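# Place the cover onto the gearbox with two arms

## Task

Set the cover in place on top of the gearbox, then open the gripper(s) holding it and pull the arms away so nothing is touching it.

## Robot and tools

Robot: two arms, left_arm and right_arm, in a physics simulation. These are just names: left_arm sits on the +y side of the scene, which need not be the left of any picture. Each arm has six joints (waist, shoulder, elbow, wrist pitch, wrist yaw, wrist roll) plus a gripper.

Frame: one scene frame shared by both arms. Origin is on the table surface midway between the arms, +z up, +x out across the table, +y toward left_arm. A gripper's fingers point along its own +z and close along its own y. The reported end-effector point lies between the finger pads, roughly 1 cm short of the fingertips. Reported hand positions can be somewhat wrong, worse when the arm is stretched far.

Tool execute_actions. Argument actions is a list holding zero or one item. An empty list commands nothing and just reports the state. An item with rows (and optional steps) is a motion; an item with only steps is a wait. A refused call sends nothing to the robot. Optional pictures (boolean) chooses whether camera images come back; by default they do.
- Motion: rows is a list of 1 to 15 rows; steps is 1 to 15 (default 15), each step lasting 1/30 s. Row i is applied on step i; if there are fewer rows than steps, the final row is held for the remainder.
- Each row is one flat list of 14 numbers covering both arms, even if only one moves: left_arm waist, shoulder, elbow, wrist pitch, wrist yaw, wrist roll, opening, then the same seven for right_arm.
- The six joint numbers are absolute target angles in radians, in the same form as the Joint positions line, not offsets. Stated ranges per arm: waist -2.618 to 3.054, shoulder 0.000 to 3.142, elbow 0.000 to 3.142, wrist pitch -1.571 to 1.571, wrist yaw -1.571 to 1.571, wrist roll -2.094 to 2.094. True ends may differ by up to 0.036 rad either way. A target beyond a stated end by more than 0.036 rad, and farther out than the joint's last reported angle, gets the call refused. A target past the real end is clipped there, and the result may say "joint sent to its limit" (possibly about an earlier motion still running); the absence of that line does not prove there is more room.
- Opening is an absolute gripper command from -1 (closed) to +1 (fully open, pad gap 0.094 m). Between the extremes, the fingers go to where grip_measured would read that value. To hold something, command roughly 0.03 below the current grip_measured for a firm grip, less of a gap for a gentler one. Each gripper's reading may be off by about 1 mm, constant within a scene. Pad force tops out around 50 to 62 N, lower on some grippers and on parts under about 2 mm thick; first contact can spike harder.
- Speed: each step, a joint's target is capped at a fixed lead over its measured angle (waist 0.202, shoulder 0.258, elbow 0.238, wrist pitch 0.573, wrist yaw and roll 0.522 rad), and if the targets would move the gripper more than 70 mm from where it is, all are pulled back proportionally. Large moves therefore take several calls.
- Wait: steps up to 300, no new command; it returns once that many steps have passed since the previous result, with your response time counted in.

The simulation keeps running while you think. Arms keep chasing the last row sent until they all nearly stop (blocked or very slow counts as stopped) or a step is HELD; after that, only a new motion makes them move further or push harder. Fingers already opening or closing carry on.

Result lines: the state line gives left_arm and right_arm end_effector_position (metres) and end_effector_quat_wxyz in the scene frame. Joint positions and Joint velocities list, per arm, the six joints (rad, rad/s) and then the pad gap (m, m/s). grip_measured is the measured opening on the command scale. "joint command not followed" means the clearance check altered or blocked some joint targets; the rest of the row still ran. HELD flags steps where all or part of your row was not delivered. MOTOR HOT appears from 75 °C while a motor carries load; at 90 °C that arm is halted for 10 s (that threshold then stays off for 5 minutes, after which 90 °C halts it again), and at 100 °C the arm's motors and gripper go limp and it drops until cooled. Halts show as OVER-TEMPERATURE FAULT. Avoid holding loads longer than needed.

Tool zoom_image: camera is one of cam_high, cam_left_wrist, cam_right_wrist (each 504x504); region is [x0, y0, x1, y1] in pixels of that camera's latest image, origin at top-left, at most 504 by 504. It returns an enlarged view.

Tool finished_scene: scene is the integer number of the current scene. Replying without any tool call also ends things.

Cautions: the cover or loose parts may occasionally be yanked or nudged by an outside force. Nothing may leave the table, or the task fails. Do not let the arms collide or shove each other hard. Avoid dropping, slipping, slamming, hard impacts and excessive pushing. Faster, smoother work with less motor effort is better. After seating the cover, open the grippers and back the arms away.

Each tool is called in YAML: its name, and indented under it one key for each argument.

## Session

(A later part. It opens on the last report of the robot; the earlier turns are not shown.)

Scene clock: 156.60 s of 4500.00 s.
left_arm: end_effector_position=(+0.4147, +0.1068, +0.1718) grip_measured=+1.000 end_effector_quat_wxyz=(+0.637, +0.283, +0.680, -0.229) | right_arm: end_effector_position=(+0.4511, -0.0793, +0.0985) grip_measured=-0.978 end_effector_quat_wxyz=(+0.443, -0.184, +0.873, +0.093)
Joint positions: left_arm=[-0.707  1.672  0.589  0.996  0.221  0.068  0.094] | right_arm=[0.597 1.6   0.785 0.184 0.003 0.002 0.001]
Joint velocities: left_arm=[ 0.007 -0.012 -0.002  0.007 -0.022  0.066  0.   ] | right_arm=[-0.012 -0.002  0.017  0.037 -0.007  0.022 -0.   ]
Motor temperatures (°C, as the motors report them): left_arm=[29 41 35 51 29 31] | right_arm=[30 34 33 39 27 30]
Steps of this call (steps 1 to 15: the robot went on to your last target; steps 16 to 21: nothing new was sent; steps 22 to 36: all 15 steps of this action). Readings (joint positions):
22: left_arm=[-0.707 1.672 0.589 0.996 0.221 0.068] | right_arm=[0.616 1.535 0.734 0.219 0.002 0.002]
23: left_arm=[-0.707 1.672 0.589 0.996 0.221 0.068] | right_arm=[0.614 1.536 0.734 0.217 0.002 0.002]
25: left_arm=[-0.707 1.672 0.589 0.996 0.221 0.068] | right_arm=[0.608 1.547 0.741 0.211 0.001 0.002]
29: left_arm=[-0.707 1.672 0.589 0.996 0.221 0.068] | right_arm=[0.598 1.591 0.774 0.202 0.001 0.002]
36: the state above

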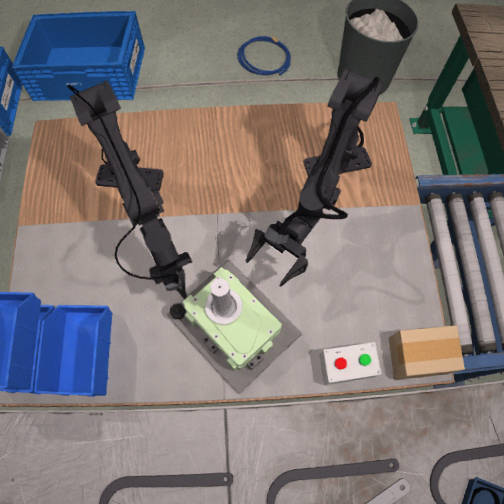

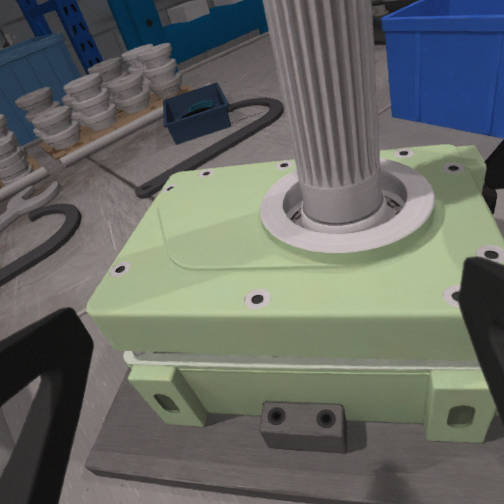

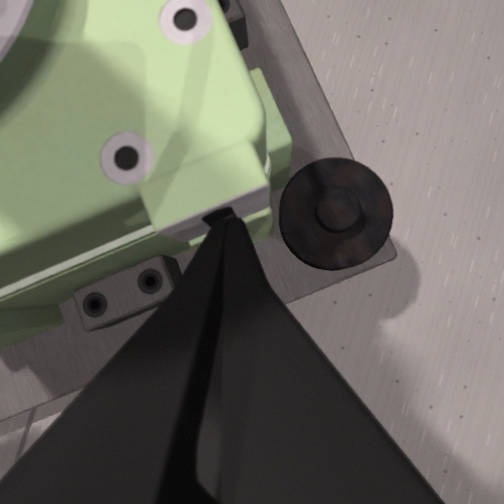

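In contact. Push more with q4 stiffened.

execute_actions:
  actions:
    - {"rows":[[-0.7,1.65,0.58,1.0,0.22,0.06,1,0.592,1.62,0.83,0.2,0,0,-1],[-0.7,1.65,0.58,1.0,0.22,0.06,1,0.592,1.625,0.833,0.21,0,0,-1],[-0.7,1.65,0.58,1.0,0.22,0.06,1,0.592,1.63,0.836,0.22,0,0,-1],[-0.7,1.65,0.58,1.0,0.22,0.06,1,0.592,1.635,0.839,0.23,0,0,-1],[-0.7,1.65,0.58,1.0,0.22,0.06,1,0.592,1.64,0.842,0.24,0,0,-1],[-0.7,1.65,0.58,1.0,0.22,0.06,1,0.592,1.645,0.845,0.25,0,0,-1],[-0.7,1.65,0.58,1.0,0.22,0.06,1,0.592,1.65,0.848,0.26,0,0,-1]],"steps":15}

zoom_image:
  camera: "cam_left_wrist"
  region: [80,280,300,420]

Scene clock: 158.00 s of 4500.00 s.
left_arm: end_effector_position=(+0.4147, +0.1068, +0.1718) grip_measured=+1.000 end_effector_quat_wxyz=(+0.637, +0.283, +0.680, -0.229) | right_arm: end_effector_position=(+0.4523, -0.0795, +0.0959) grip_measured=-0.978 end_effector_quat_wxyz=(+0.440, -0.184, +0.874, +0.091)
Joint positions: left_arm=[-0.707  1.672  0.589  0.996  0.221  0.068  0.094] | right_arm=[0.597 1.611 0.792 0.18  0.007 0.002 0.001]
Joint velocities: left_arm=[-0.002  0.017 -0.007  0.007 -0.007 -0.081  0.   ] | right_arm=[-0.002 -0.007  0.002  0.022 -0.037 -0.051 -0.   ]
Motor temperatures (°C, as the motors report them): left_arm=[29 41 34 51 29 31] | right_arm=[30 34 34 39 27 30]
Steps of this call (steps 1 to 15: the robot went on to your last target; steps 16 to 27: nothing new was sent; steps 28 to 42: all 15 steps of this action). Readings (joint positions):
28: left_arm=[-0.707 1.672 0.589 0.996 0.221 0.068] | right_arm=[0.597 1.600 0.786 0.183 0.003 0.002]
29: left_arm=[-0.707 1.672 0.589 0.996 0.221 0.068] | right_arm=[0.597 1.601 0.786 0.183 0.003 0.002]
31: left_arm=[-0.707 1.672 0.589 0.996 0.221 0.068] | right_arm=[0.597 1.606 0.787 0.184 0.004 0.002]
35: left_arm=[-0.707 1.672 0.589 0.996 0.221 0.068] | right_arm=[0.597 1.611 0.791 0.182 0.007 0.002]
42: the state above

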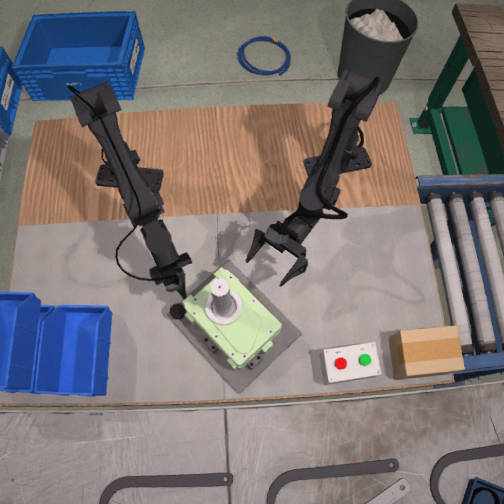

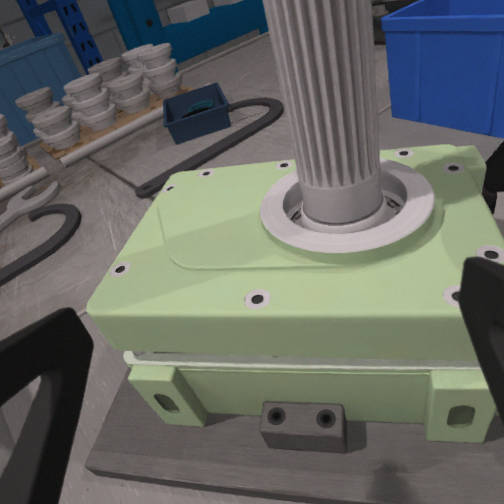

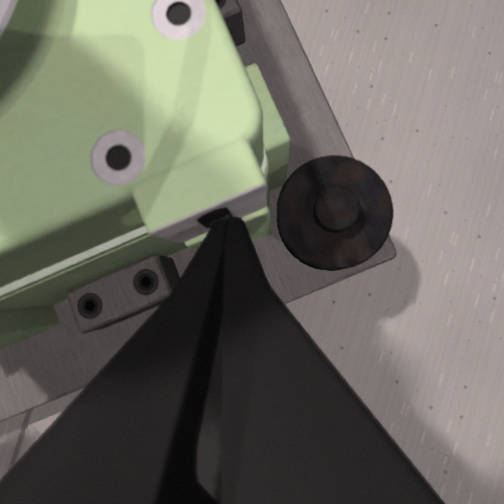

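Region (80, 280, 300, 420) of cam_left_wrist's 504x504 image, scaled by 2.291, with more detail than that image has; it fills the top 321 rows of this view, and the rest is white.

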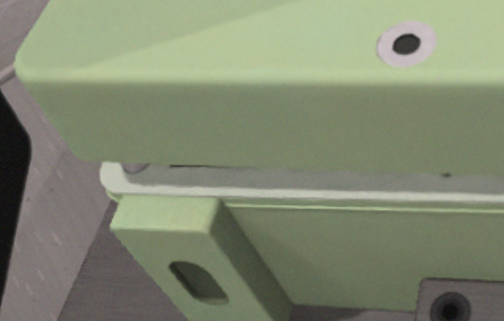

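execute_actions:
  actions:
    - {"rows":[[-0.7,1.65,0.6,0.97,0.18,0.05,0.6,0.592,1.63,0.82,0.23,0,0,-1],[-0.7,1.65,0.64,0.92,0.14,0.04,0.2,0.592,1.61,0.8,0.2,0,0,-1],[-0.7,1.66,0.7,0.85,0.1,0.03,-0.2,0.592,1.585,0.78,0.19,0,0,-1],[-0.705,1.68,0.77,0.76,0.06,0.02,-0.6,0.592,1.56,0.76,0.19,0,0,-1],[-0.71,1.705,0.85,0.66,0.03,0.01,-1,0.592,1.535,0.74,0.19,0,0,-1],[-0.715,1.73,0.93,0.56,0,0,-1,0.592,1.51,0.72,0.19,0,0,-1],[-0.72,1.755,1.01,0.46,0,0,-1,0.592,1.485,0.7,0.19,0,0,-1],[-0.725,1.78,1.09,0.36,0,0,-1,0.592,1.46,0.69,0.19,0,0,-1],[-0.73,1.805,1.17,0.26,0,0,-1,0.592,1.435,0.68,0.19,0,0,-1],[-0.735,1.83,1.25,0.16,0,0,-1,0.592,1.41,0.67,0.19,0,0,-1],[-0.74,1.855,1.33,0.06,0,0,-1,0.592,1.385,0.66,0.19,0,0,-1],[-0.745,1.88,1.41,-0.04,0,0,-1,0.592,1.36,0.65,0.19,0,0,-1],[-0.745,1.905,1.49,-0.14,0,0,-1,0.592,1.34,0.65,0.19,0,0,-1],[-0.745,1.93,1.57,-0.24,0,0,-1,0.592,1.32,0.65,0.19,0,0,-1],[-0.745,1.955,1.65,-0.34,0,0,-1,0.592,1.3,0.65,0.19,0,0,-1]],"steps":15}
  pictures: false

execute_actions:
  actions:
    - {"rows":[[-0.745,1.97,1.7,-0.42,0,0,-1,0.592,1.3,0.65,0.19,0,0,-1],[-0.745,1.985,1.74,-0.48,0,0,-1,0.592,1.3,0.65,0.19,0,0,-1],[-0.745,2.0,1.765,-0.52,0,0,-1,0.592,1.3,0.65,0.19,0,0,-1]],"steps":15}
  pictures: false

execute_actions:
  actions:
    - {"steps":12}

Scene clock: 160.77 s of 4500.00 s.
left_arm: end_effector_position=(+0.5369, +0.0603, +0.2283) grip_measured=-0.991 end_effector_quat_wxyz=(+0.546, +0.231, +0.790, -0.157) | right_arm: end_effector_position=(+0.4212, -0.0932, +0.1419) grip_measured=-0.978 end_effector_quat_wxyz=(+0.491, -0.178, +0.847, +0.102)
Joint positions: left_arm=[-0.733  1.91   1.466  0.081  0.021  0.012  0.   ] | right_arm=[0.597 1.362 0.664 0.177 0.006 0.002 0.001]
Joint velocities: left_arm=[-0.085  0.759  2.313 -2.762 -0.11  -0.037  0.001] | right_arm=[-0.007 -0.623 -0.032 -0.066 -0.066 -0.022 -0.   ]
Motor temperatures (°C, as the motors report them): left_arm=[29 40 35 51 29 31] | right_arm=[30 34 34 40 27 30]
Steps of this call (steps 1 to 15: the robot went on to your last target; steps 16 to 68: nothing new was sent; steps 69 to 83: all 15 steps of this action). Readings (joint positions):
69: left_arm=[-0.707 1.672 0.589 0.995 0.217 0.066] | right_arm=[0.597 1.611 0.792 0.178 0.007 0.002]
70: left_arm=[-0.707 1.672 0.591 0.987 0.206 0.063] | right_arm=[0.597 1.611 0.792 0.176 0.007 0.002]
72: left_arm=[-0.707 1.674 0.635 0.917 0.169 0.053] | right_arm=[0.597 1.608 0.789 0.176 0.008 0.002]
76: left_arm=[-0.707 1.741 0.906 0.670 0.078 0.028] | right_arm=[0.597 1.538 0.730 0.178 0.006 0.002]
83: the state above

Scene clock: 161.27 s of 4500.00 s.
left_arm: end_effector_position=(+0.5170, +0.0717, +0.1817) grip_measured=-0.992 end_effector_quat_wxyz=(+0.382, +0.253, +0.882, -0.110) | right_arm: end_effector_position=(+0.4209, -0.0933, +0.1617) grip_measured=-0.978 end_effector_quat_wxyz=(+0.514, -0.175, +0.833, +0.107)
Joint positions: left_arm=[-0.738  2.005  1.739 -0.487  0.008  0.008  0.   ] | right_arm=[0.597 1.316 0.664 0.187 0.006 0.002 0.001]
Joint velocities: left_arm=[-0.002  0.027  0.007 -0.256  0.007 -0.037  0.   ] | right_arm=[-0.007  0.022 -0.002  0.051 -0.081  0.022 -0.   ]
Motor temperatures (°C, as the motors report them): left_arm=[29 41 35 51 29 31] | right_arm=[30 34 34 40 27 30]
Steps of this call (steps 1 to 15: all 15 steps of this action). Readings (joint positions):
1: left_arm=[-0.736 1.936 1.545 -0.011 0.019 0.011] | right_arm=[0.597 1.343 0.664 0.177 0.006 0.002]
2: left_arm=[-0.737 1.958 1.614 -0.095 0.018 0.010] | right_arm=[0.597 1.329 0.664 0.181 0.006 0.002]
4: left_arm=[-0.738 1.983 1.706 -0.226 0.015 0.010] | right_arm=[0.597 1.316 0.664 0.187 0.006 0.002]
8: left_arm=[-0.738 1.986 1.739 -0.376 0.010 0.008] | right_arm=[0.597 1.316 0.664 0.187 0.006 0.002]
15: the state above

Scene clock: 161.67 s of 4500.00 s.
left_arm: end_effector_position=(+0.5144, +0.0733, +0.1781) grip_measured=-0.992 end_effector_quat_wxyz=(+0.374, +0.254, +0.885, -0.107) | right_arm: end_effector_position=(+0.4209, -0.0933, +0.1617) grip_measured=-0.978 end_effector_quat_wxyz=(+0.514, -0.175, +0.833, +0.107)
Joint positions: left_arm=[-0.738  2.005  1.739 -0.505  0.008  0.008  0.   ] | right_arm=[0.597 1.316 0.664 0.187 0.006 0.002 0.001]
Joint velocities: left_arm=[-0.022  0.007  0.002  0.022 -0.037  0.022 -0.   ] | right_arm=[-0.022 -0.012 -0.022 -0.037  0.051 -0.007 -0.   ]
Motor temperatures (°C, as the motors report them): left_arm=[29 41 35 51 29 31] | right_arm=[30 34 34 40 27 30]
Steps of this call (steps 1 to 12: the robot went on to your last target). Readings (joint positions):
1: left_arm=[-0.738 2.005 1.739 -0.493 0.008 0.008] | right_arm=[0.597 1.316 0.664 0.187 0.006 0.002]
2: left_arm=[-0.738 2.005 1.739 -0.497 0.008 0.008] | right_arm=[0.597 1.316 0.664 0.187 0.006 0.002]
4: left_arm=[-0.738 2.005 1.739 -0.501 0.008 0.008] | right_arm=[0.597 1.316 0.664 0.187 0.006 0.002]
8: left_arm=[-0.738 2.005 1.739 -0.504 0.008 0.008] | right_arm=[0.597 1.316 0.664 0.187 0.006 0.002]
12: the state above

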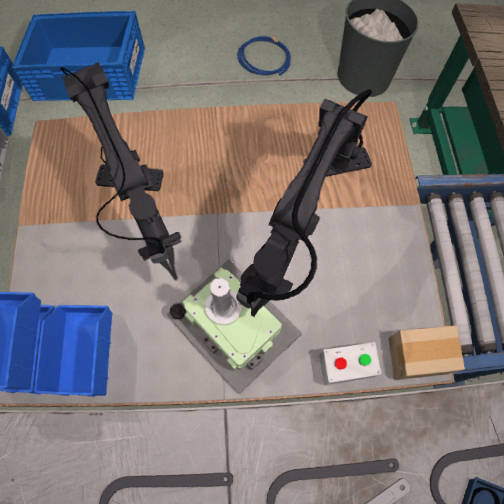

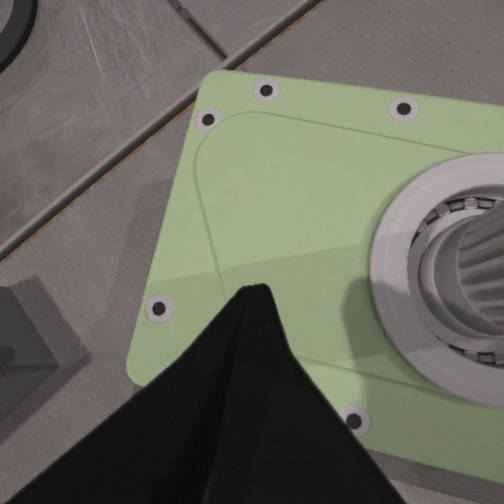

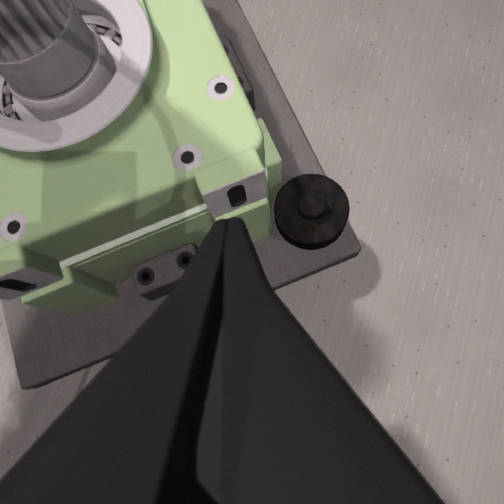

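execute_actions:
  actions:
    - {"rows":[[-0.745,2.003,1.735,-0.5,0,0,-1,0.592,1.3,0.65,0.19,0,0,-1],[-0.745,2.006,1.715,-0.48,0,0,-1,0.592,1.3,0.65,0.19,0,0,-1],[-0.745,2.009,1.7,-0.46,0,0,-1,0.592,1.3,0.65,0.19,0,0,-1],[-0.745,2.012,1.685,-0.44,0,0,-1,0.592,1.3,0.65,0.19,0,0,-1],[-0.745,2.015,1.67,-0.42,0,0,-1,0.592,1.3,0.65,0.19,0,0,-1],[-0.745,2.018,1.655,-0.4,0,0,-1,0.592,1.3,0.65,0.19,0,0,-1],[-0.745,2.021,1.64,-0.385,0,0,-1,0.592,1.3,0.65,0.19,0,0,-1],[-0.745,2.024,1.625,-0.37,0,0,-1,0.592,1.3,0.65,0.19,0,0,-1],[-0.745,2.027,1.61,-0.355,0,0,-1,0.592,1.3,0.65,0.19,0,0,-1],[-0.745,2.03,1.597,-0.34,0,0,-1,0.592,1.3,0.65,0.19,0,0,-1],[-0.745,2.033,1.585,-0.325,0,0,-1,0.592,1.3,0.65,0.19,0,0,-1],[-0.745,2.036,1.575,-0.31,0,0,-1,0.592,1.3,0.65,0.19,0,0,-1]],"steps":15}
  pictures: false

execute_actions:
  actions:
    - {"rows":[[-0.745,2.041,1.57,-0.31,0,0,-1,0.592,1.3,0.65,0.19,0,0,-1],[-0.745,2.046,1.565,-0.31,0,0,-1,0.592,1.3,0.65,0.19,0,0,-1],[-0.745,2.051,1.56,-0.31,0,0,-1,0.592,1.3,0.65,0.19,0,0,-1],[-0.745,2.056,1.555,-0.31,0,0,-1,0.592,1.3,0.65,0.19,0,0,-1],[-0.745,2.061,1.55,-0.315,0,0,-1,0.592,1.3,0.65,0.19,0,0,-1],[-0.745,2.066,1.546,-0.32,0,0,-1,0.592,1.3,0.65,0.19,0,0,-1],[-0.745,2.071,1.542,-0.325,0,0,-1,0.592,1.3,0.65,0.19,0,0,-1],[-0.745,2.076,1.538,-0.33,0,0,-1,0.592,1.3,0.65,0.19,0,0,-1],[-0.745,2.081,1.534,-0.335,0,0,-1,0.592,1.3,0.65,0.19,0,0,-1],[-0.745,2.086,1.53,-0.34,0,0,-1,0.592,1.3,0.65,0.19,0,0,-1]],"steps":15}

Scene clock: 163.77 s of 4500.00 s.
left_arm: end_effector_position=(+0.5132, +0.0743, +0.1290) grip_measured=-0.992 end_effector_quat_wxyz=(+0.366, +0.255, +0.889, -0.105) | right_arm: end_effector_position=(+0.4209, -0.0933, +0.1617) grip_measured=-0.978 end_effector_quat_wxyz=(+0.514, -0.175, +0.833, +0.107)
Joint positions: left_arm=[-0.738  2.032  1.594 -0.351  0.007  0.007  0.   ] | right_arm=[0.597 1.316 0.664 0.187 0.006 0.002 0.001]
Joint velocities: left_arm=[-0.002  0.002 -0.032  0.183 -0.037  0.022  0.001] | right_arm=[-0.002 -0.002  0.002 -0.037 -0.051  0.007 -0.   ]
Motor temperatures (°C, as the motors report them): left_arm=[29 41 35 50 29 31] | right_arm=[30 34 34 40 27 30]
Steps of this call (steps 1 to 30: the robot went on to your last target; steps 31 to 48: nothing new was sent; steps 49 to 63: all 15 steps of this action). Readings (joint positions):
49: left_arm=[-0.738 2.005 1.739 -0.506 0.007 0.008] | right_arm=[0.597 1.316 0.664 0.187 0.006 0.002]
50: left_arm=[-0.738 2.005 1.739 -0.506 0.007 0.008] | right_arm=[0.597 1.316 0.664 0.187 0.006 0.002]
52: left_arm=[-0.738 2.005 1.727 -0.490 0.007 0.008] | right_arm=[0.597 1.316 0.664 0.187 0.006 0.002]
56: left_arm=[-0.738 2.008 1.670 -0.438 0.007 0.008] | right_arm=[0.597 1.316 0.664 0.187 0.006 0.002]
63: the state above

Scene clock: 164.27 s of 4500.00 s.
left_arm: end_effector_position=(+0.5195, +0.0704, +0.1269) grip_measured=-0.992 end_effector_quat_wxyz=(+0.384, +0.253, +0.881, -0.110) | right_arm: end_effector_position=(+0.4209, -0.0933, +0.1617) grip_measured=-0.978 end_effector_quat_wxyz=(+0.514, -0.175, +0.833, +0.107)
Joint positions: left_arm=[-0.738  2.042  1.572 -0.28   0.007  0.007  0.   ] | right_arm=[0.597 1.316 0.664 0.187 0.006 0.002 0.001]
Joint velocities: left_arm=[ 0.002 -0.017 -0.012  0.066 -0.022 -0.051  0.   ] | right_arm=[-0.017  0.017  0.002 -0.051 -0.051  0.007 -0.001]
Motor temperatures (°C, as the motors report them): left_arm=[29 41 35 50 29 31] | right_arm=[30 34 34 40 27 30]
Steps of this call (steps 1 to 15: all 15 steps of this action). Readings (joint positions):
1: left_arm=[-0.738 2.032 1.593 -0.346 0.007 0.007] | right_arm=[0.597 1.316 0.664 0.187 0.006 0.002]
2: left_arm=[-0.738 2.033 1.590 -0.341 0.007 0.007] | right_arm=[0.597 1.316 0.664 0.187 0.006 0.002]
4: left_arm=[-0.738 2.034 1.585 -0.328 0.007 0.007] | right_arm=[0.597 1.316 0.664 0.187 0.006 0.002]
8: left_arm=[-0.738 2.038 1.577 -0.304 0.007 0.007] | right_arm=[0.597 1.316 0.664 0.187 0.006 0.002]
15: the state above

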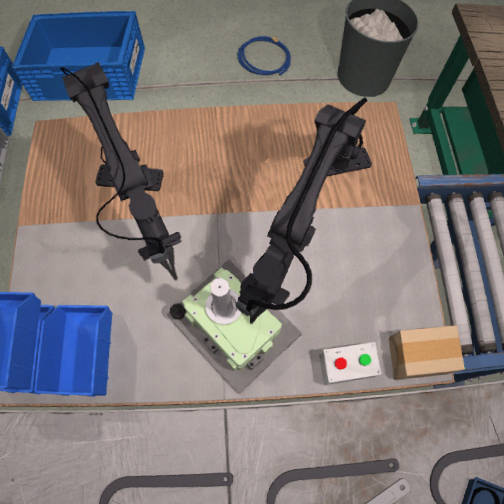

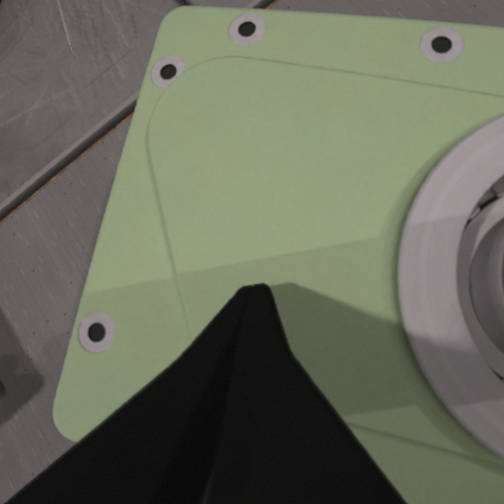

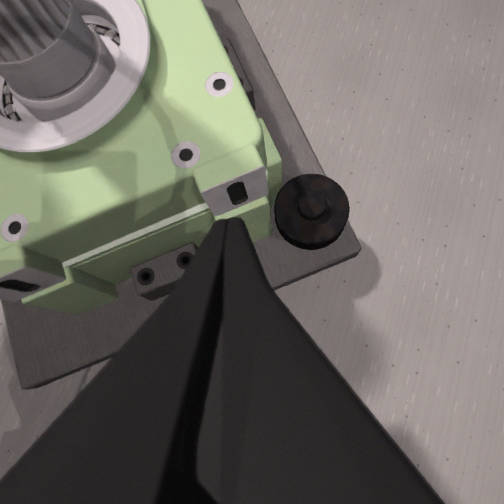

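execute_actions:
  actions:
    - {"rows":[[-0.745,2.086,1.527,-0.355,0,0,-1,0.592,1.3,0.65,0.19,0,0,-1],[-0.745,2.086,1.524,-0.37,0,0,-1,0.592,1.3,0.65,0.19,0,0,-1],[-0.745,2.086,1.521,-0.385,0,0,-1,0.592,1.3,0.65,0.19,0,0,-1],[-0.745,2.086,1.518,-0.4,0,0,-1,0.592,1.3,0.65,0.19,0,0,-1],[-0.745,2.086,1.515,-0.415,0,0,-1,0.592,1.3,0.65,0.19,0,0,-1],[-0.745,2.086,1.512,-0.43,0,0,-1,0.592,1.3,0.65,0.19,0,0,-1],[-0.745,2.086,1.509,-0.445,0,0,-1,0.592,1.3,0.65,0.19,0,0,-1],[-0.745,2.086,1.506,-0.46,0,0,-1,0.592,1.3,0.65,0.19,0,0,-1]],"steps":15}

zoom_image:
  camera: "cam_right_wrist"
  region: [0,60,330,330]

zoom_image:
  camera: "cam_high"
  region: [160,260,310,400]

Scene clock: 166.07 s of 4500.00 s.
left_arm: end_effector_position=(+0.5192, +0.0706, +0.1255) grip_measured=-0.992 end_effector_quat_wxyz=(+0.383, +0.253, +0.882, -0.109) | right_arm: end_effector_position=(+0.4209, -0.0933, +0.1617) grip_measured=-0.978 end_effector_quat_wxyz=(+0.514, -0.175, +0.833, +0.107)
Joint positions: left_arm=[-0.738  2.042  1.568 -0.277  0.007  0.007  0.   ] | right_arm=[0.597 1.316 0.664 0.187 0.006 0.002 0.001]
Joint velocities: left_arm=[ 0.007  0.007  0.002 -0.007  0.051  0.007  0.   ] | right_arm=[ 0.007  0.002 -0.022 -0.037 -0.081  0.007 -0.001]
Motor temperatures (°C, as the motors report them): left_arm=[29 41 35 49 29 31] | right_arm=[30 34 34 39 27 30]
Steps of this call (steps 1 to 15: the robot went on to your last target; steps 16 to 39: nothing new was sent; steps 40 to 54: all 15 steps of this action). Readings (joint positions):
40: left_arm=[-0.738 2.042 1.571 -0.276 0.007 0.007] | right_arm=[0.597 1.316 0.664 0.187 0.006 0.002]
41: left_arm=[-0.738 2.042 1.571 -0.276 0.007 0.007] | right_arm=[0.597 1.316 0.664 0.187 0.006 0.002]
43: left_arm=[-0.738 2.042 1.571 -0.277 0.007 0.007] | right_arm=[0.597 1.316 0.664 0.187 0.006 0.002]
47: left_arm=[-0.738 2.042 1.568 -0.277 0.007 0.007] | right_arm=[0.597 1.316 0.664 0.187 0.006 0.002]
54: the state above

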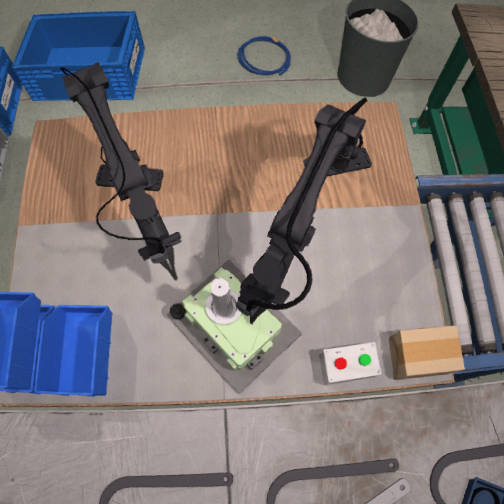

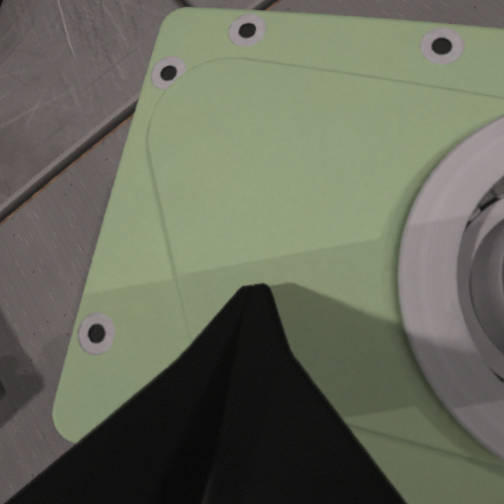

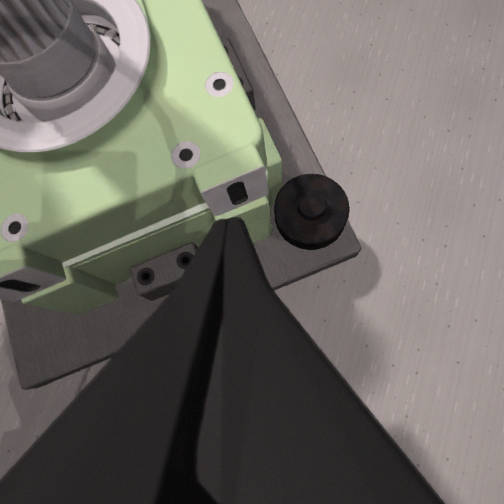

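Region (0, 60, 330, 330) of cam_right_wrist's 504x504 image, scaled by 1.527, with more detail than that image has; it fills the top 412 rows of this view, and the rest is white.

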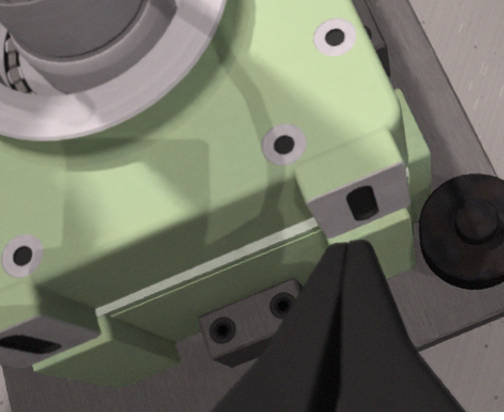

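Region (160, 260, 310, 400) of cam_high's 504x504 image, scaled by 3.360, with more detail than that image has; it fills the top 470 rows of this view, and the rest is white.

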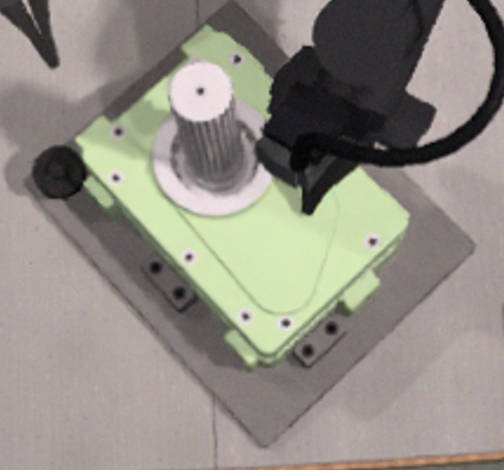

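execute_actions:
  actions:
    - {"rows":[[-0.745,2.086,1.506,-0.46,0,0,-1,0.596,1.325,0.7,0.165,0,0,-1],[-0.745,2.086,1.506,-0.46,0,0,-1,0.6,1.355,0.745,0.14,0,0,-1],[-0.745,2.086,1.506,-0.46,0,0,-1,0.604,1.385,0.79,0.115,0,0,-1],[-0.745,2.086,1.506,-0.46,0,0,-1,0.608,1.415,0.835,0.09,0,0,-1],[-0.745,2.086,1.506,-0.46,0,0,-1,0.612,1.445,0.88,0.065,0,0,-1],[-0.745,2.086,1.506,-0.46,0,0,-1,0.616,1.475,0.92,0.04,0,0,-1],[-0.745,2.086,1.506,-0.46,0,0,-1,0.62,1.505,0.96,0.015,0,0,-1],[-0.745,2.086,1.506,-0.46,0,0,-1,0.624,1.535,1.0,-0.01,0,0,-1],[-0.745,2.086,1.506,-0.46,0,0,-1,0.628,1.565,1.04,-0.035,0,0,-1],[-0.745,2.086,1.506,-0.46,0,0,-1,0.632,1.595,1.08,-0.06,0,0,-1],[-0.745,2.086,1.506,-0.46,0,0,-1,0.634,1.62,1.115,-0.085,0,0,-1],[-0.745,2.086,1.506,-0.46,0,0,-1,0.634,1.645,1.145,-0.11,0,0,-1],[-0.745,2.086,1.506,-0.46,0,0,-1,0.634,1.67,1.17,-0.135,0,0,-1],[-0.745,2.086,1.506,-0.46,0,0,-1,0.634,1.69,1.19,-0.16,0,0,-1]],"steps":15}
  pictures: false

execute_actions:
  actions:
    - {"steps":15}

Scene clock: 168.63 s of 4500.00 s.
left_arm: end_effector_position=(+0.5192, +0.0706, +0.1255) grip_measured=-0.992 end_effector_quat_wxyz=(+0.383, +0.253, +0.882, -0.109) | right_arm: end_effector_position=(+0.4952, -0.0434, +0.1767) grip_measured=-0.978 end_effector_quat_wxyz=(+0.466, -0.194, +0.857, +0.105)
Joint positions: left_arm=[-0.738  2.042  1.568 -0.277  0.007  0.007  0.   ] | right_arm=[ 0.628  1.662  1.141 -0.053  0.004  0.002  0.001]
Joint velocities: left_arm=[-0.007 -0.017 -0.002 -0.022 -0.037 -0.022  0.   ] | right_arm=[-0.012  0.51   0.471 -0.447  0.037  0.007  0.   ]
Motor temperatures (°C, as the motors report them): left_arm=[29 41 34 48 29 31] | right_arm=[30 34 34 39 27 30]
Steps of this call (steps 1 to 15: the robot went on to your last target; steps 16 to 62: nothing new was sent; steps 63 to 77: all 15 steps of this action). Readings (joint positions):
63: left_arm=[-0.738 2.042 1.568 -0.277 0.007 0.007] | right_arm=[0.597 1.316 0.664 0.186 0.006 0.002]
64: left_arm=[-0.738 2.042 1.568 -0.277 0.007 0.007] | right_arm=[0.597 1.319 0.670 0.177 0.006 0.002]
66: left_arm=[-0.738 2.042 1.568 -0.277 0.007 0.007] | right_arm=[0.597 1.356 0.720 0.140 0.006 0.002]
70: left_arm=[-0.738 2.042 1.568 -0.277 0.007 0.007] | right_arm=[0.607 1.479 0.895 0.075 0.006 0.002]
77: the state above

Scene clock: 169.13 s of 4500.00 s.
left_arm: end_effector_position=(+0.5192, +0.0706, +0.1255) grip_measured=-0.992 end_effector_quat_wxyz=(+0.383, +0.253, +0.882, -0.109) | right_arm: end_effector_position=(+0.4865, -0.0476, +0.1489) grip_measured=-0.978 end_effector_quat_wxyz=(+0.417, -0.200, +0.882, +0.094)
Joint positions: left_arm=[-0.738  2.042  1.568 -0.277  0.007  0.007  0.   ] | right_arm=[ 0.628  1.694  1.156 -0.149  0.004  0.002  0.001]
Joint velocities: left_arm=[-0.002  0.007  0.002  0.007  0.066 -0.007  0.   ] | right_arm=[-0.007 -0.017 -0.002  0.007 -0.051  0.022  0.001]
Motor temperatures (°C, as the motors report them): left_arm=[29 41 34 48 29 31] | right_arm=[30 34 34 39 27 30]
Steps of this call (steps 1 to 15: the robot went on to your last target). Readings (joint positions):
1: left_arm=[-0.738 2.042 1.568 -0.277 0.007 0.007] | right_arm=[0.628 1.676 1.152 -0.066 0.004 0.002]
2: left_arm=[-0.738 2.042 1.568 -0.277 0.007 0.007] | right_arm=[0.628 1.684 1.156 -0.080 0.004 0.002]
4: left_arm=[-0.738 2.042 1.568 -0.277 0.007 0.007] | right_arm=[0.628 1.692 1.156 -0.109 0.004 0.002]
8: left_arm=[-0.738 2.042 1.568 -0.277 0.007 0.007] | right_arm=[0.628 1.694 1.156 -0.139 0.004 0.002]
15: the state above

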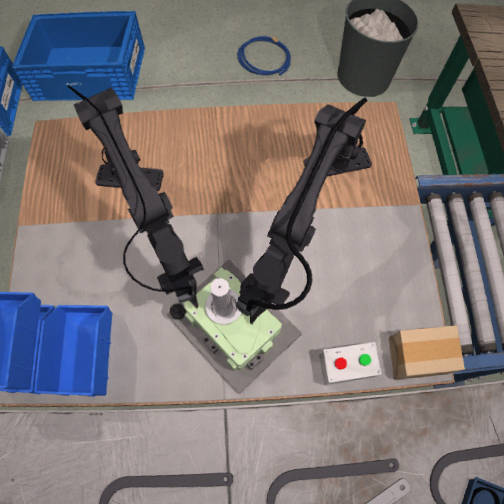

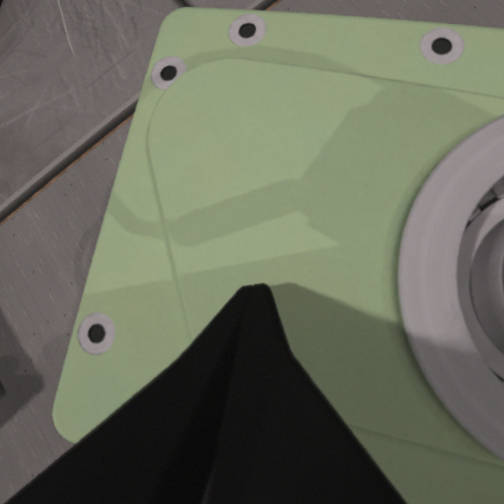

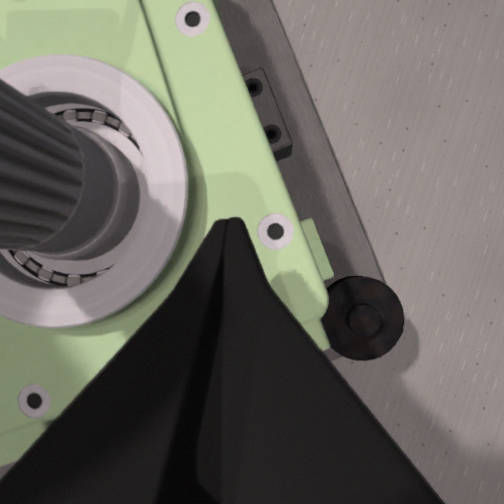

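execute_actions:
  actions:
    - {"rows":[[-0.745,2.086,1.506,-0.46,0,0,-1,0.634,1.695,1.155,-0.15,0,0,-1],[-0.745,2.086,1.506,-0.46,0,0,-1,0.634,1.7,1.14,-0.135,0,0,-1],[-0.745,2.086,1.506,-0.46,0,0,-1,0.634,1.705,1.13,-0.12,0,0,-1],[-0.745,2.086,1.506,-0.46,0,0,-1,0.634,1.71,1.12,-0.105,0,0,-1],[-0.745,2.086,1.506,-0.46,0,0,-1,0.634,1.715,1.11,-0.09,0,0,-1],[-0.745,2.086,1.506,-0.46,0,0,-1,0.634,1.72,1.1,-0.075,0,0,-1],[-0.745,2.086,1.506,-0.46,0,0,-1,0.634,1.725,1.09,-0.06,0,0,-1],[-0.745,2.086,1.506,-0.46,0,0,-1,0.634,1.73,1.082,-0.05,0,0,-1],[-0.745,2.086,1.506,-0.46,0,0,-1,0.634,1.735,1.075,-0.05,0,0,-1],[-0.745,2.086,1.506,-0.46,0,0,-1,0.634,1.74,1.07,-0.055,0,0,-1],[-0.745,2.086,1.506,-0.46,0,0,-1,0.634,1.745,1.065,-0.065,0,0,-1],[-0.745,2.086,1.506,-0.46,0,0,-1,0.634,1.75,1.06,-0.075,0,0,-1],[-0.745,2.086,1.506,-0.46,0,0,-1,0.634,1.755,1.055,-0.085,0,0,-1],[-0.745,2.086,1.506,-0.46,0,0,-1,0.634,1.76,1.05,-0.095,0,0,-1],[-0.745,2.086,1.506,-0.46,0,0,-1,0.634,1.765,1.045,-0.105,0,0,-1]],"steps":15}
  pictures: false

execute_actions:
  actions:
    - {"steps":15}

Scene clock: 171.10 s of 4500.00 s.
left_arm: end_effector_position=(+0.5192, +0.0706, +0.1255) grip_measured=-0.992 end_effector_quat_wxyz=(+0.383, +0.253, +0.882, -0.109) | right_arm: end_effector_position=(+0.4863, -0.0476, +0.1234) grip_measured=-0.978 end_effector_quat_wxyz=(+0.416, -0.200, +0.882, +0.094)
Joint positions: left_arm=[-0.738  2.042  1.568 -0.277  0.007  0.007  0.   ] | right_arm=[ 0.628  1.727  1.088 -0.05   0.004  0.002  0.001]
Joint velocities: left_arm=[-0.007 -0.002 -0.002  0.007 -0.007 -0.022 -0.   ] | right_arm=[-0.002  0.007 -0.037  0.095 -0.007  0.037 -0.   ]
Motor temperatures (°C, as the motors report them): left_arm=[29 40 34 48 29 31] | right_arm=[30 34 34 39 27 30]
Steps of this call (steps 1 to 15: the robot went on to your last target; steps 16 to 44: nothing new was sent; steps 45 to 59: all 15 steps of this action). Readings (joint positions):
45: left_arm=[-0.738 2.042 1.568 -0.277 0.007 0.007] | right_arm=[0.628 1.694 1.156 -0.151 0.004 0.002]
46: left_arm=[-0.738 2.042 1.568 -0.277 0.007 0.007] | right_arm=[0.628 1.694 1.156 -0.151 0.004 0.002]
48: left_arm=[-0.738 2.042 1.568 -0.277 0.007 0.007] | right_arm=[0.628 1.694 1.152 -0.144 0.004 0.002]
52: left_arm=[-0.738 2.042 1.568 -0.277 0.007 0.007] | right_arm=[0.628 1.705 1.119 -0.100 0.004 0.002]
59: the state above

Scene clock: 171.60 s of 4500.00 s.
left_arm: end_effector_position=(+0.5192, +0.0706, +0.1255) grip_measured=-0.992 end_effector_quat_wxyz=(+0.383, +0.253, +0.882, -0.109) | right_arm: end_effector_position=(+0.4867, -0.0475, +0.1234) grip_measured=-0.978 end_effector_quat_wxyz=(+0.419, -0.200, +0.881, +0.094)
Joint positions: left_arm=[-0.738  2.042  1.568 -0.277  0.007  0.007  0.   ] | right_arm=[ 0.628  1.727  1.083 -0.04   0.004  0.002  0.001]
Joint velocities: left_arm=[ 0.002 -0.012 -0.007  0.007  0.051 -0.007 -0.   ] | right_arm=[-0.007 -0.017 -0.007 -0.037 -0.037 -0.007 -0.001]
Motor temperatures (°C, as the motors report them): left_arm=[29 40 34 47 29 31] | right_arm=[30 34 34 39 27 30]
Steps of this call (steps 1 to 15: the robot went on to your last target). Readings (joint positions):
1: left_arm=[-0.738 2.042 1.568 -0.277 0.007 0.007] | right_arm=[0.628 1.727 1.086 -0.047 0.004 0.002]
2: left_arm=[-0.738 2.042 1.568 -0.277 0.007 0.007] | right_arm=[0.628 1.727 1.086 -0.044 0.004 0.002]
4: left_arm=[-0.738 2.042 1.568 -0.277 0.007 0.007] | right_arm=[0.628 1.727 1.085 -0.042 0.004 0.002]
8: left_arm=[-0.738 2.042 1.568 -0.277 0.007 0.007] | right_arm=[0.628 1.727 1.084 -0.040 0.004 0.002]
15: the state above
All arms were judged still, so your last target was given up. Only a new action makes them travel on or press farther. Fingers that are still opening or closing keep moving.

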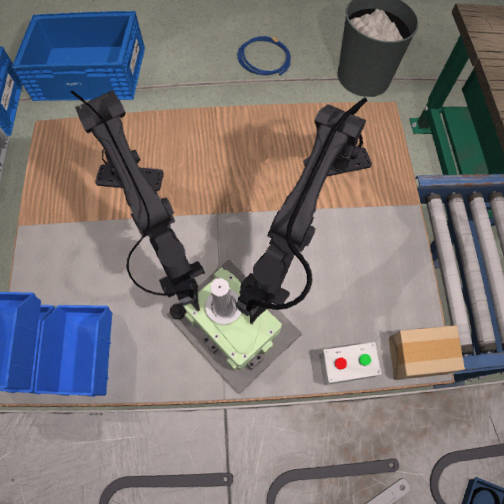

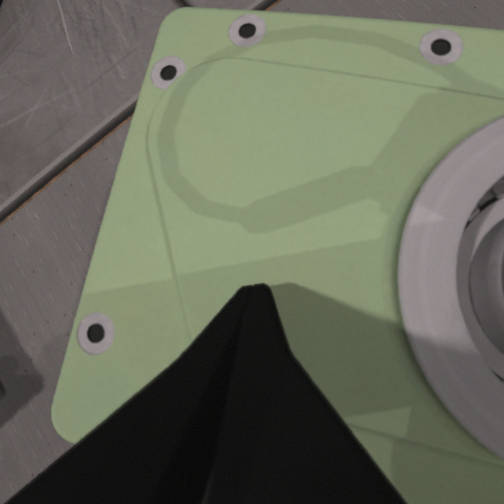

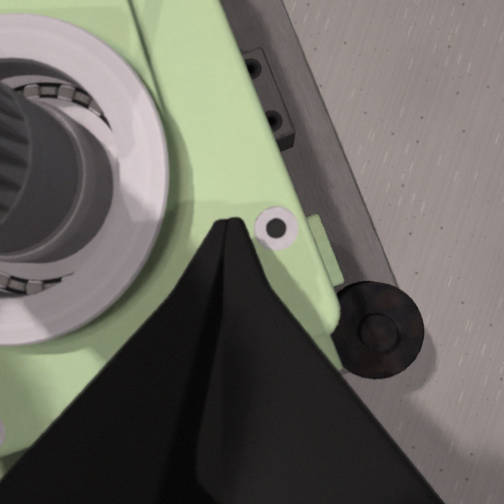

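execute_actions:
  actions:
    - {"rows":[[-0.745,2.086,1.506,-0.46,0,0,-1,0.634,1.768,1.043,-0.12,0,0,-1],[-0.745,2.086,1.506,-0.46,0,0,-1,0.634,1.771,1.041,-0.135,0,0,-1],[-0.745,2.086,1.506,-0.46,0,0,-1,0.634,1.774,1.039,-0.15,0,0,-1],[-0.745,2.086,1.506,-0.46,0,0,-1,0.634,1.777,1.037,-0.165,0,0,-1],[-0.745,2.086,1.506,-0.46,0,0,-1,0.634,1.78,1.035,-0.18,0,0,-1],[-0.745,2.086,1.506,-0.46,0,0,-1,0.634,1.78,1.035,-0.195,0,0,-1],[-0.745,2.08,1.515,-0.43,0,0,-1,0.634,1.78,1.035,-0.195,0,0,-1],[-0.745,2.075,1.525,-0.4,0,0,-1,0.634,1.78,1.035,-0.195,0,0,-1],[-0.745,2.07,1.535,-0.37,0,0,-1,0.634,1.78,1.035,-0.195,0,0,-1],[-0.745,2.065,1.545,-0.34,0,0,-1,0.634,1.78,1.035,-0.195,0,0,-1]],"steps":15}

Scene clock: 173.63 s of 4500.00 s.
left_arm: end_effector_position=(+0.5202, +0.0700, +0.1272) grip_measured=-0.992 end_effector_quat_wxyz=(+0.386, +0.252, +0.880, -0.110) | right_arm: end_effector_position=(+0.4865, -0.0476, +0.1224) grip_measured=-0.978 end_effector_quat_wxyz=(+0.417, -0.200, +0.881, +0.094)
Joint positions: left_arm=[-0.738  2.042  1.568 -0.27   0.007  0.007  0.   ] | right_arm=[ 0.628  1.729  1.083 -0.041  0.004  0.002  0.001]
Joint velocities: left_arm=[-0.002  0.002 -0.007  0.051  0.051 -0.037 -0.001] | right_arm=[ 0.012  0.012  0.002  0.022  0.007 -0.081  0.   ]
Motor temperatures (°C, as the motors report them): left_arm=[29 40 34 47 29 31] | right_arm=[30 34 34 39 27 30]
Steps of this call (steps 1 to 46: nothing new was sent; steps 47 to 61: all 15 steps of this action). Readings (joint positions):
47: left_arm=[-0.738 2.042 1.568 -0.277 0.007 0.007] | right_arm=[0.628 1.727 1.083 -0.040 0.004 0.002]
48: left_arm=[-0.738 2.042 1.568 -0.277 0.007 0.007] | right_arm=[0.628 1.727 1.083 -0.040 0.004 0.002]
50: left_arm=[-0.738 2.042 1.568 -0.277 0.007 0.007] | right_arm=[0.628 1.729 1.083 -0.040 0.004 0.002]
54: left_arm=[-0.738 2.042 1.568 -0.276 0.007 0.007] | right_arm=[0.628 1.729 1.083 -0.041 0.004 0.002]
61: the state above

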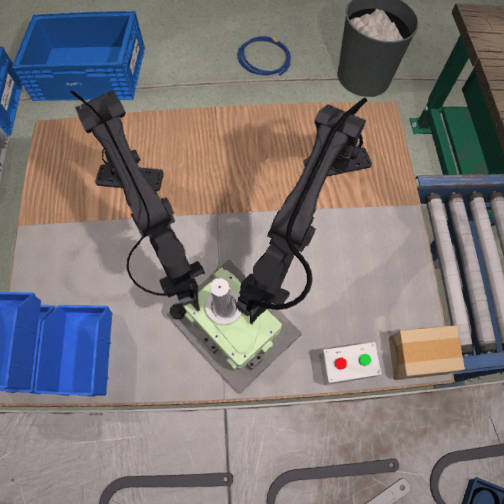

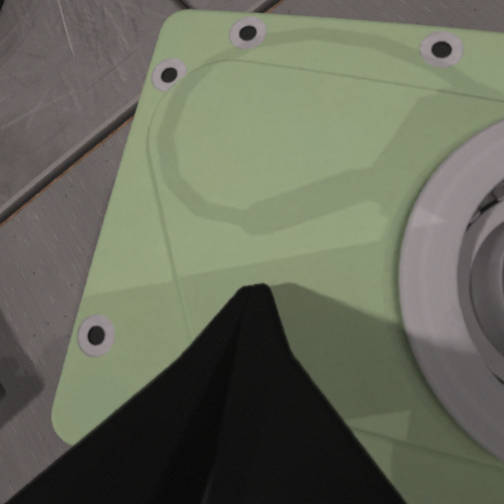

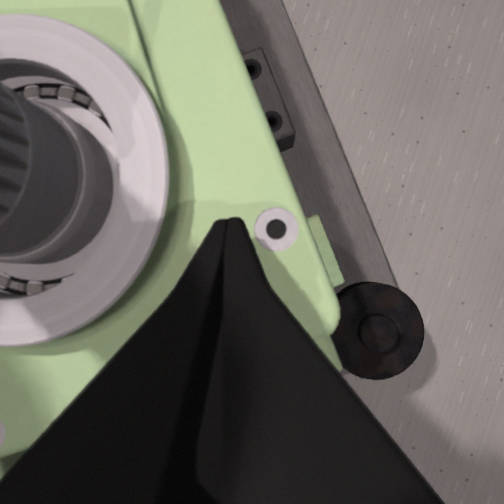

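execute_actions:
  actions: []

Scene clock: 175.27 s of 4500.00 s.
left_arm: end_effector_position=(+0.5202, +0.0700, +0.1272) grip_measured=-0.992 end_effector_quat_wxyz=(+0.386, +0.252, +0.880, -0.110) | right_arm: end_effector_position=(+0.4865, -0.0476, +0.1224) grip_measured=-0.978 end_effector_quat_wxyz=(+0.417, -0.200, +0.881, +0.094)
Joint positions: left_arm=[-0.738  2.042  1.568 -0.27   0.007  0.007  0.   ] | right_arm=[ 0.628  1.729  1.083 -0.041  0.004  0.002  0.001]
Joint velocities: left_arm=[-0.012  0.007  0.002 -0.081 -0.11  -0.066 -0.001] | right_arm=[-0.007 -0.002 -0.007 -0.007  0.081  0.007 -0.001]
Motor temperatures (°C, as the motors report them): left_arm=[29 40 34 47 29 31] | right_arm=[30 34 34 38 27 30]
Steps of this call (steps 1 to 15: the robot went on to your last target; steps 16 to 49: nothing new was sent). Readings (joint positions):
1: left_arm=[-0.738 2.042 1.568 -0.270 0.007 0.007] | right_arm=[0.628 1.729 1.083 -0.041 0.004 0.002]
2: left_arm=[-0.738 2.042 1.568 -0.270 0.007 0.007] | right_arm=[0.628 1.729 1.083 -0.041 0.004 0.002]
4: left_arm=[-0.738 2.042 1.568 -0.270 0.007 0.007] | right_arm=[0.628 1.729 1.083 -0.041 0.004 0.002]
8: left_arm=[-0.738 2.042 1.568 -0.270 0.007 0.007] | right_arm=[0.628 1.729 1.083 -0.041 0.004 0.002]
49: the state above
All arms were judged still, so your last target was given up. Only a new action makes them travel on or press farther. Fingers that are still opening or closing keep moving.

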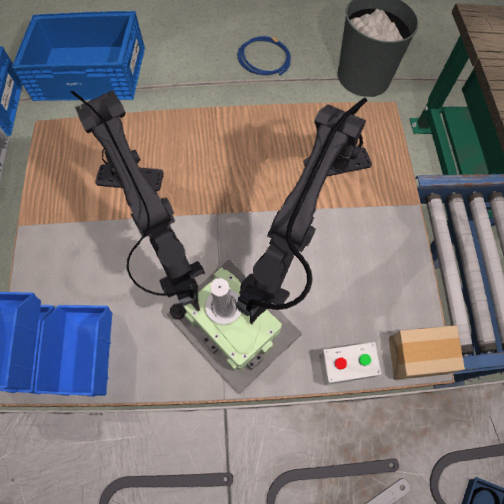

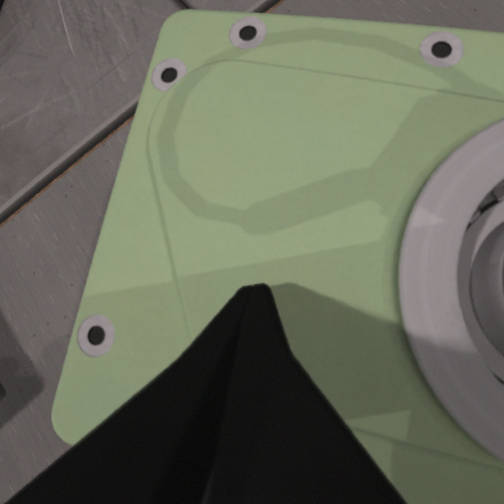

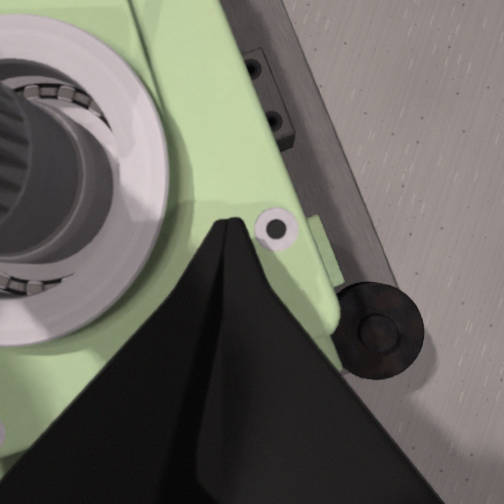

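execute_actions:
  actions:
    - {"rows":[[-0.74,2.04,1.6,-0.3,0,0,-1,0.63,1.72,1.1,-0.06,0,0,-1],[-0.74,2.03,1.65,-0.36,0,0,-1,0.63,1.71,1.13,-0.09,0,0,-1],[-0.74,2.01,1.7,-0.44,0,0,-1,0.63,1.7,1.16,-0.13,0,0,-1],[-0.74,2.0,1.765,-0.52,0,0,-1,0.63,1.69,1.19,-0.16,0,0,-1],[-0.74,2.0,1.765,-0.52,0,0,-1,0.63,1.69,1.19,-0.16,0,0,-1],[-0.74,2.0,1.765,-0.52,0,0,-1,0.63,1.69,1.19,-0.16,0,0,-1],[-0.72,1.8,1.5,-0.4,0,0,-1,0.6,1.45,1.0,-0.16,0,0,-1]],"steps":15}
  pictures: false

execute_actions:
  actions:
    - {"rows":[[-0.7,1.45,1.0,0.0,0,0,-1,0.55,1.2,0.8,-0.1,0,0,-1]],"steps":15}
  pictures: false

execute_actions:
  actions:
    - {"steps":25}

zoom_image:
  camera: "cam_high"
  region: [150,240,320,410]

Scene clock: 177.03 s of 4500.00 s.
left_arm: end_effector_position=(+0.4859, +0.0962, +0.2179) grip_measured=-0.992 end_effector_quat_wxyz=(+0.423, +0.244, +0.864, -0.119) | right_arm: end_effector_position=(+0.4519, -0.0751, +0.1973) grip_measured=-0.978 end_effector_quat_wxyz=(+0.467, -0.185, +0.859, +0.101)
Joint positions: left_arm=[-0.73   1.787  1.523 -0.396  0.007  0.007  0.   ] | right_arm=[ 0.605  1.443  1.01  -0.142  0.002  0.002  0.001]
Joint velocities: left_arm=[-0.012 -0.007  0.002 -0.051 -0.022 -0.037 -0.001] | right_arm=[-0.007  0.022  0.002 -0.066 -0.022 -0.022  0.   ]
Motor temperatures (°C, as the motors report them): left_arm=[29 41 34 46 29 31] | right_arm=[30 34 34 38 27 30]
Steps of this call (steps 1 to 38: nothing new was sent; steps 39 to 53: all 15 steps of this action). Readings (joint positions):
39: left_arm=[-0.738 2.041 1.571 -0.269 0.007 0.007] | right_arm=[0.628 1.728 1.084 -0.037 0.004 0.002]
40: left_arm=[-0.738 2.042 1.580 -0.279 0.007 0.007] | right_arm=[0.628 1.728 1.087 -0.038 0.004 0.002]
42: left_arm=[-0.738 2.045 1.634 -0.358 0.007 0.007] | right_arm=[0.628 1.728 1.109 -0.076 0.004 0.002]
46: left_arm=[-0.737 1.948 1.609 -0.377 0.007 0.007] | right_arm=[0.622 1.643 1.078 -0.105 0.002 0.002]
53: the state above

Scene clock: 177.53 s of 4500.00 s.
left_arm: end_effector_position=(+0.4310, +0.1412, +0.2119) grip_measured=-0.992 end_effector_quat_wxyz=(+0.496, +0.224, +0.829, -0.131) | right_arm: end_effector_position=(+0.4130, -0.1150, +0.1998) grip_measured=-0.978 end_effector_quat_wxyz=(+0.491, -0.160, +0.851, +0.093)
Joint positions: left_arm=[-0.708  1.454  1.009 -0.049  0.005  0.007  0.   ] | right_arm=[ 0.553  1.211  0.805 -0.117  0.001  0.002  0.001]
Joint velocities: left_arm=[ 0.007 -0.012  0.002  0.11   0.037  0.037  0.   ] | right_arm=[ 0.017 -0.017 -0.002 -0.037  0.081 -0.007 -0.001]
Motor temperatures (°C, as the motors report them): left_arm=[29 41 34 47 29 31] | right_arm=[30 34 34 38 27 30]
Steps of this call (steps 1 to 15: all 15 steps of this action). Readings (joint positions):
1: left_arm=[-0.729 1.765 1.482 -0.338 0.007 0.007] | right_arm=[0.600 1.420 0.977 -0.116 -0.001 0.002]
2: left_arm=[-0.726 1.717 1.401 -0.269 0.007 0.007] | right_arm=[0.589 1.364 0.914 -0.103 -0.003 0.002]
4: left_arm=[-0.716 1.580 1.227 -0.183 0.007 0.007] | right_arm=[0.562 1.255 0.823 -0.127 -0.001 0.002]
8: left_arm=[-0.708 1.433 1.035 -0.094 0.005 0.007] | right_arm=[0.553 1.211 0.805 -0.120 0.001 0.002]
15: the state above

Scene clock: 178.37 s of 4500.00 s.
left_arm: end_effector_position=(+0.4336, +0.1398, +0.2174) grip_measured=-0.992 end_effector_quat_wxyz=(+0.506, +0.222, +0.822, -0.134) | right_arm: end_effector_position=(+0.4130, -0.1150, +0.1998) grip_measured=-0.978 end_effector_quat_wxyz=(+0.491, -0.160, +0.851, +0.093)
Joint positions: left_arm=[-0.708  1.454  1.009 -0.024  0.005  0.007  0.   ] | right_arm=[ 0.553  1.211  0.805 -0.117  0.001  0.002  0.001]
Joint velocities: left_arm=[ 0.012 -0.017  0.002 -0.095 -0.022 -0.007 -0.   ] | right_arm=[ 0.002  0.002 -0.012 -0.022 -0.066  0.022 -0.001]
Motor temperatures (°C, as the motors report them): left_arm=[29 41 34 47 29 31] | right_arm=[30 34 34 38 27 30]
Steps of this call (steps 1 to 25: the robot went on to your last target). Readings (joint positions):
1: left_arm=[-0.708 1.454 1.009 -0.043 0.005 0.007] | right_arm=[0.553 1.211 0.805 -0.117 0.001 0.002]
2: left_arm=[-0.708 1.454 1.009 -0.038 0.005 0.007] | right_arm=[0.553 1.211 0.805 -0.117 0.001 0.002]
4: left_arm=[-0.708 1.454 1.009 -0.033 0.005 0.007] | right_arm=[0.553 1.211 0.805 -0.117 0.001 0.002]
8: left_arm=[-0.708 1.454 1.009 -0.027 0.005 0.007] | right_arm=[0.553 1.211 0.805 -0.117 0.001 0.002]
25: the state above

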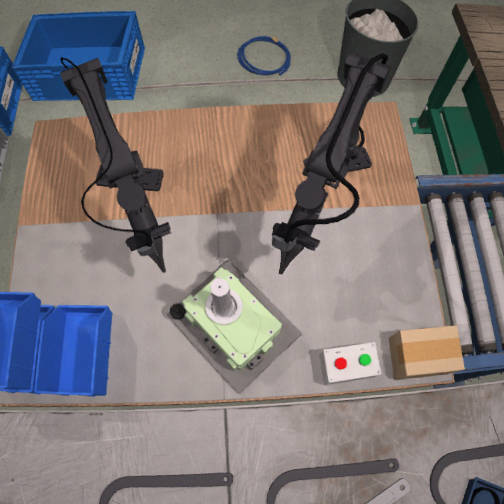

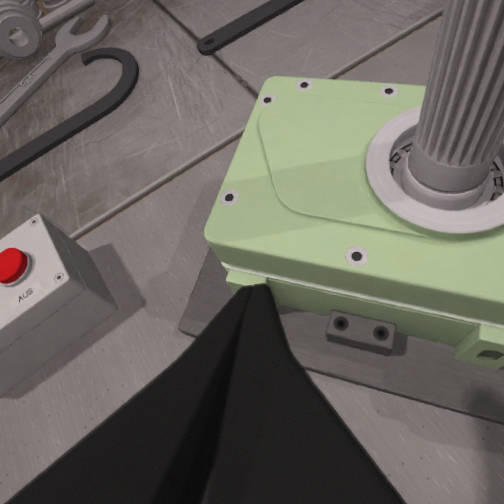

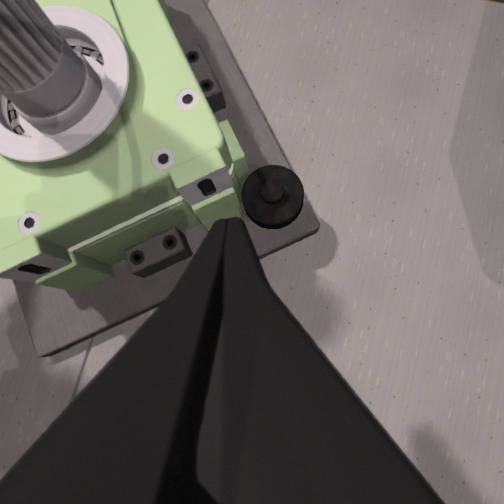

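Region (150, 240, 320, 410) of cam_high's 504x504 image, scaled by 2.965, with more detail than that image has.

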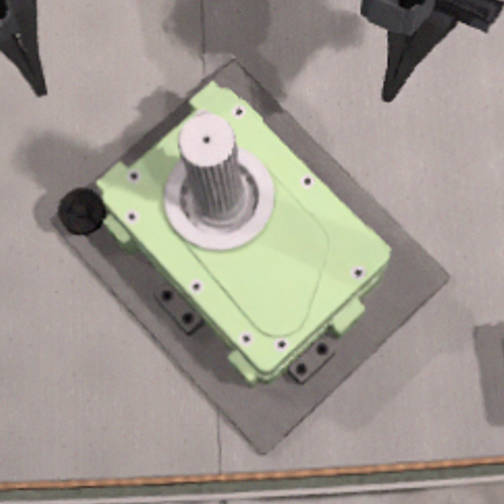

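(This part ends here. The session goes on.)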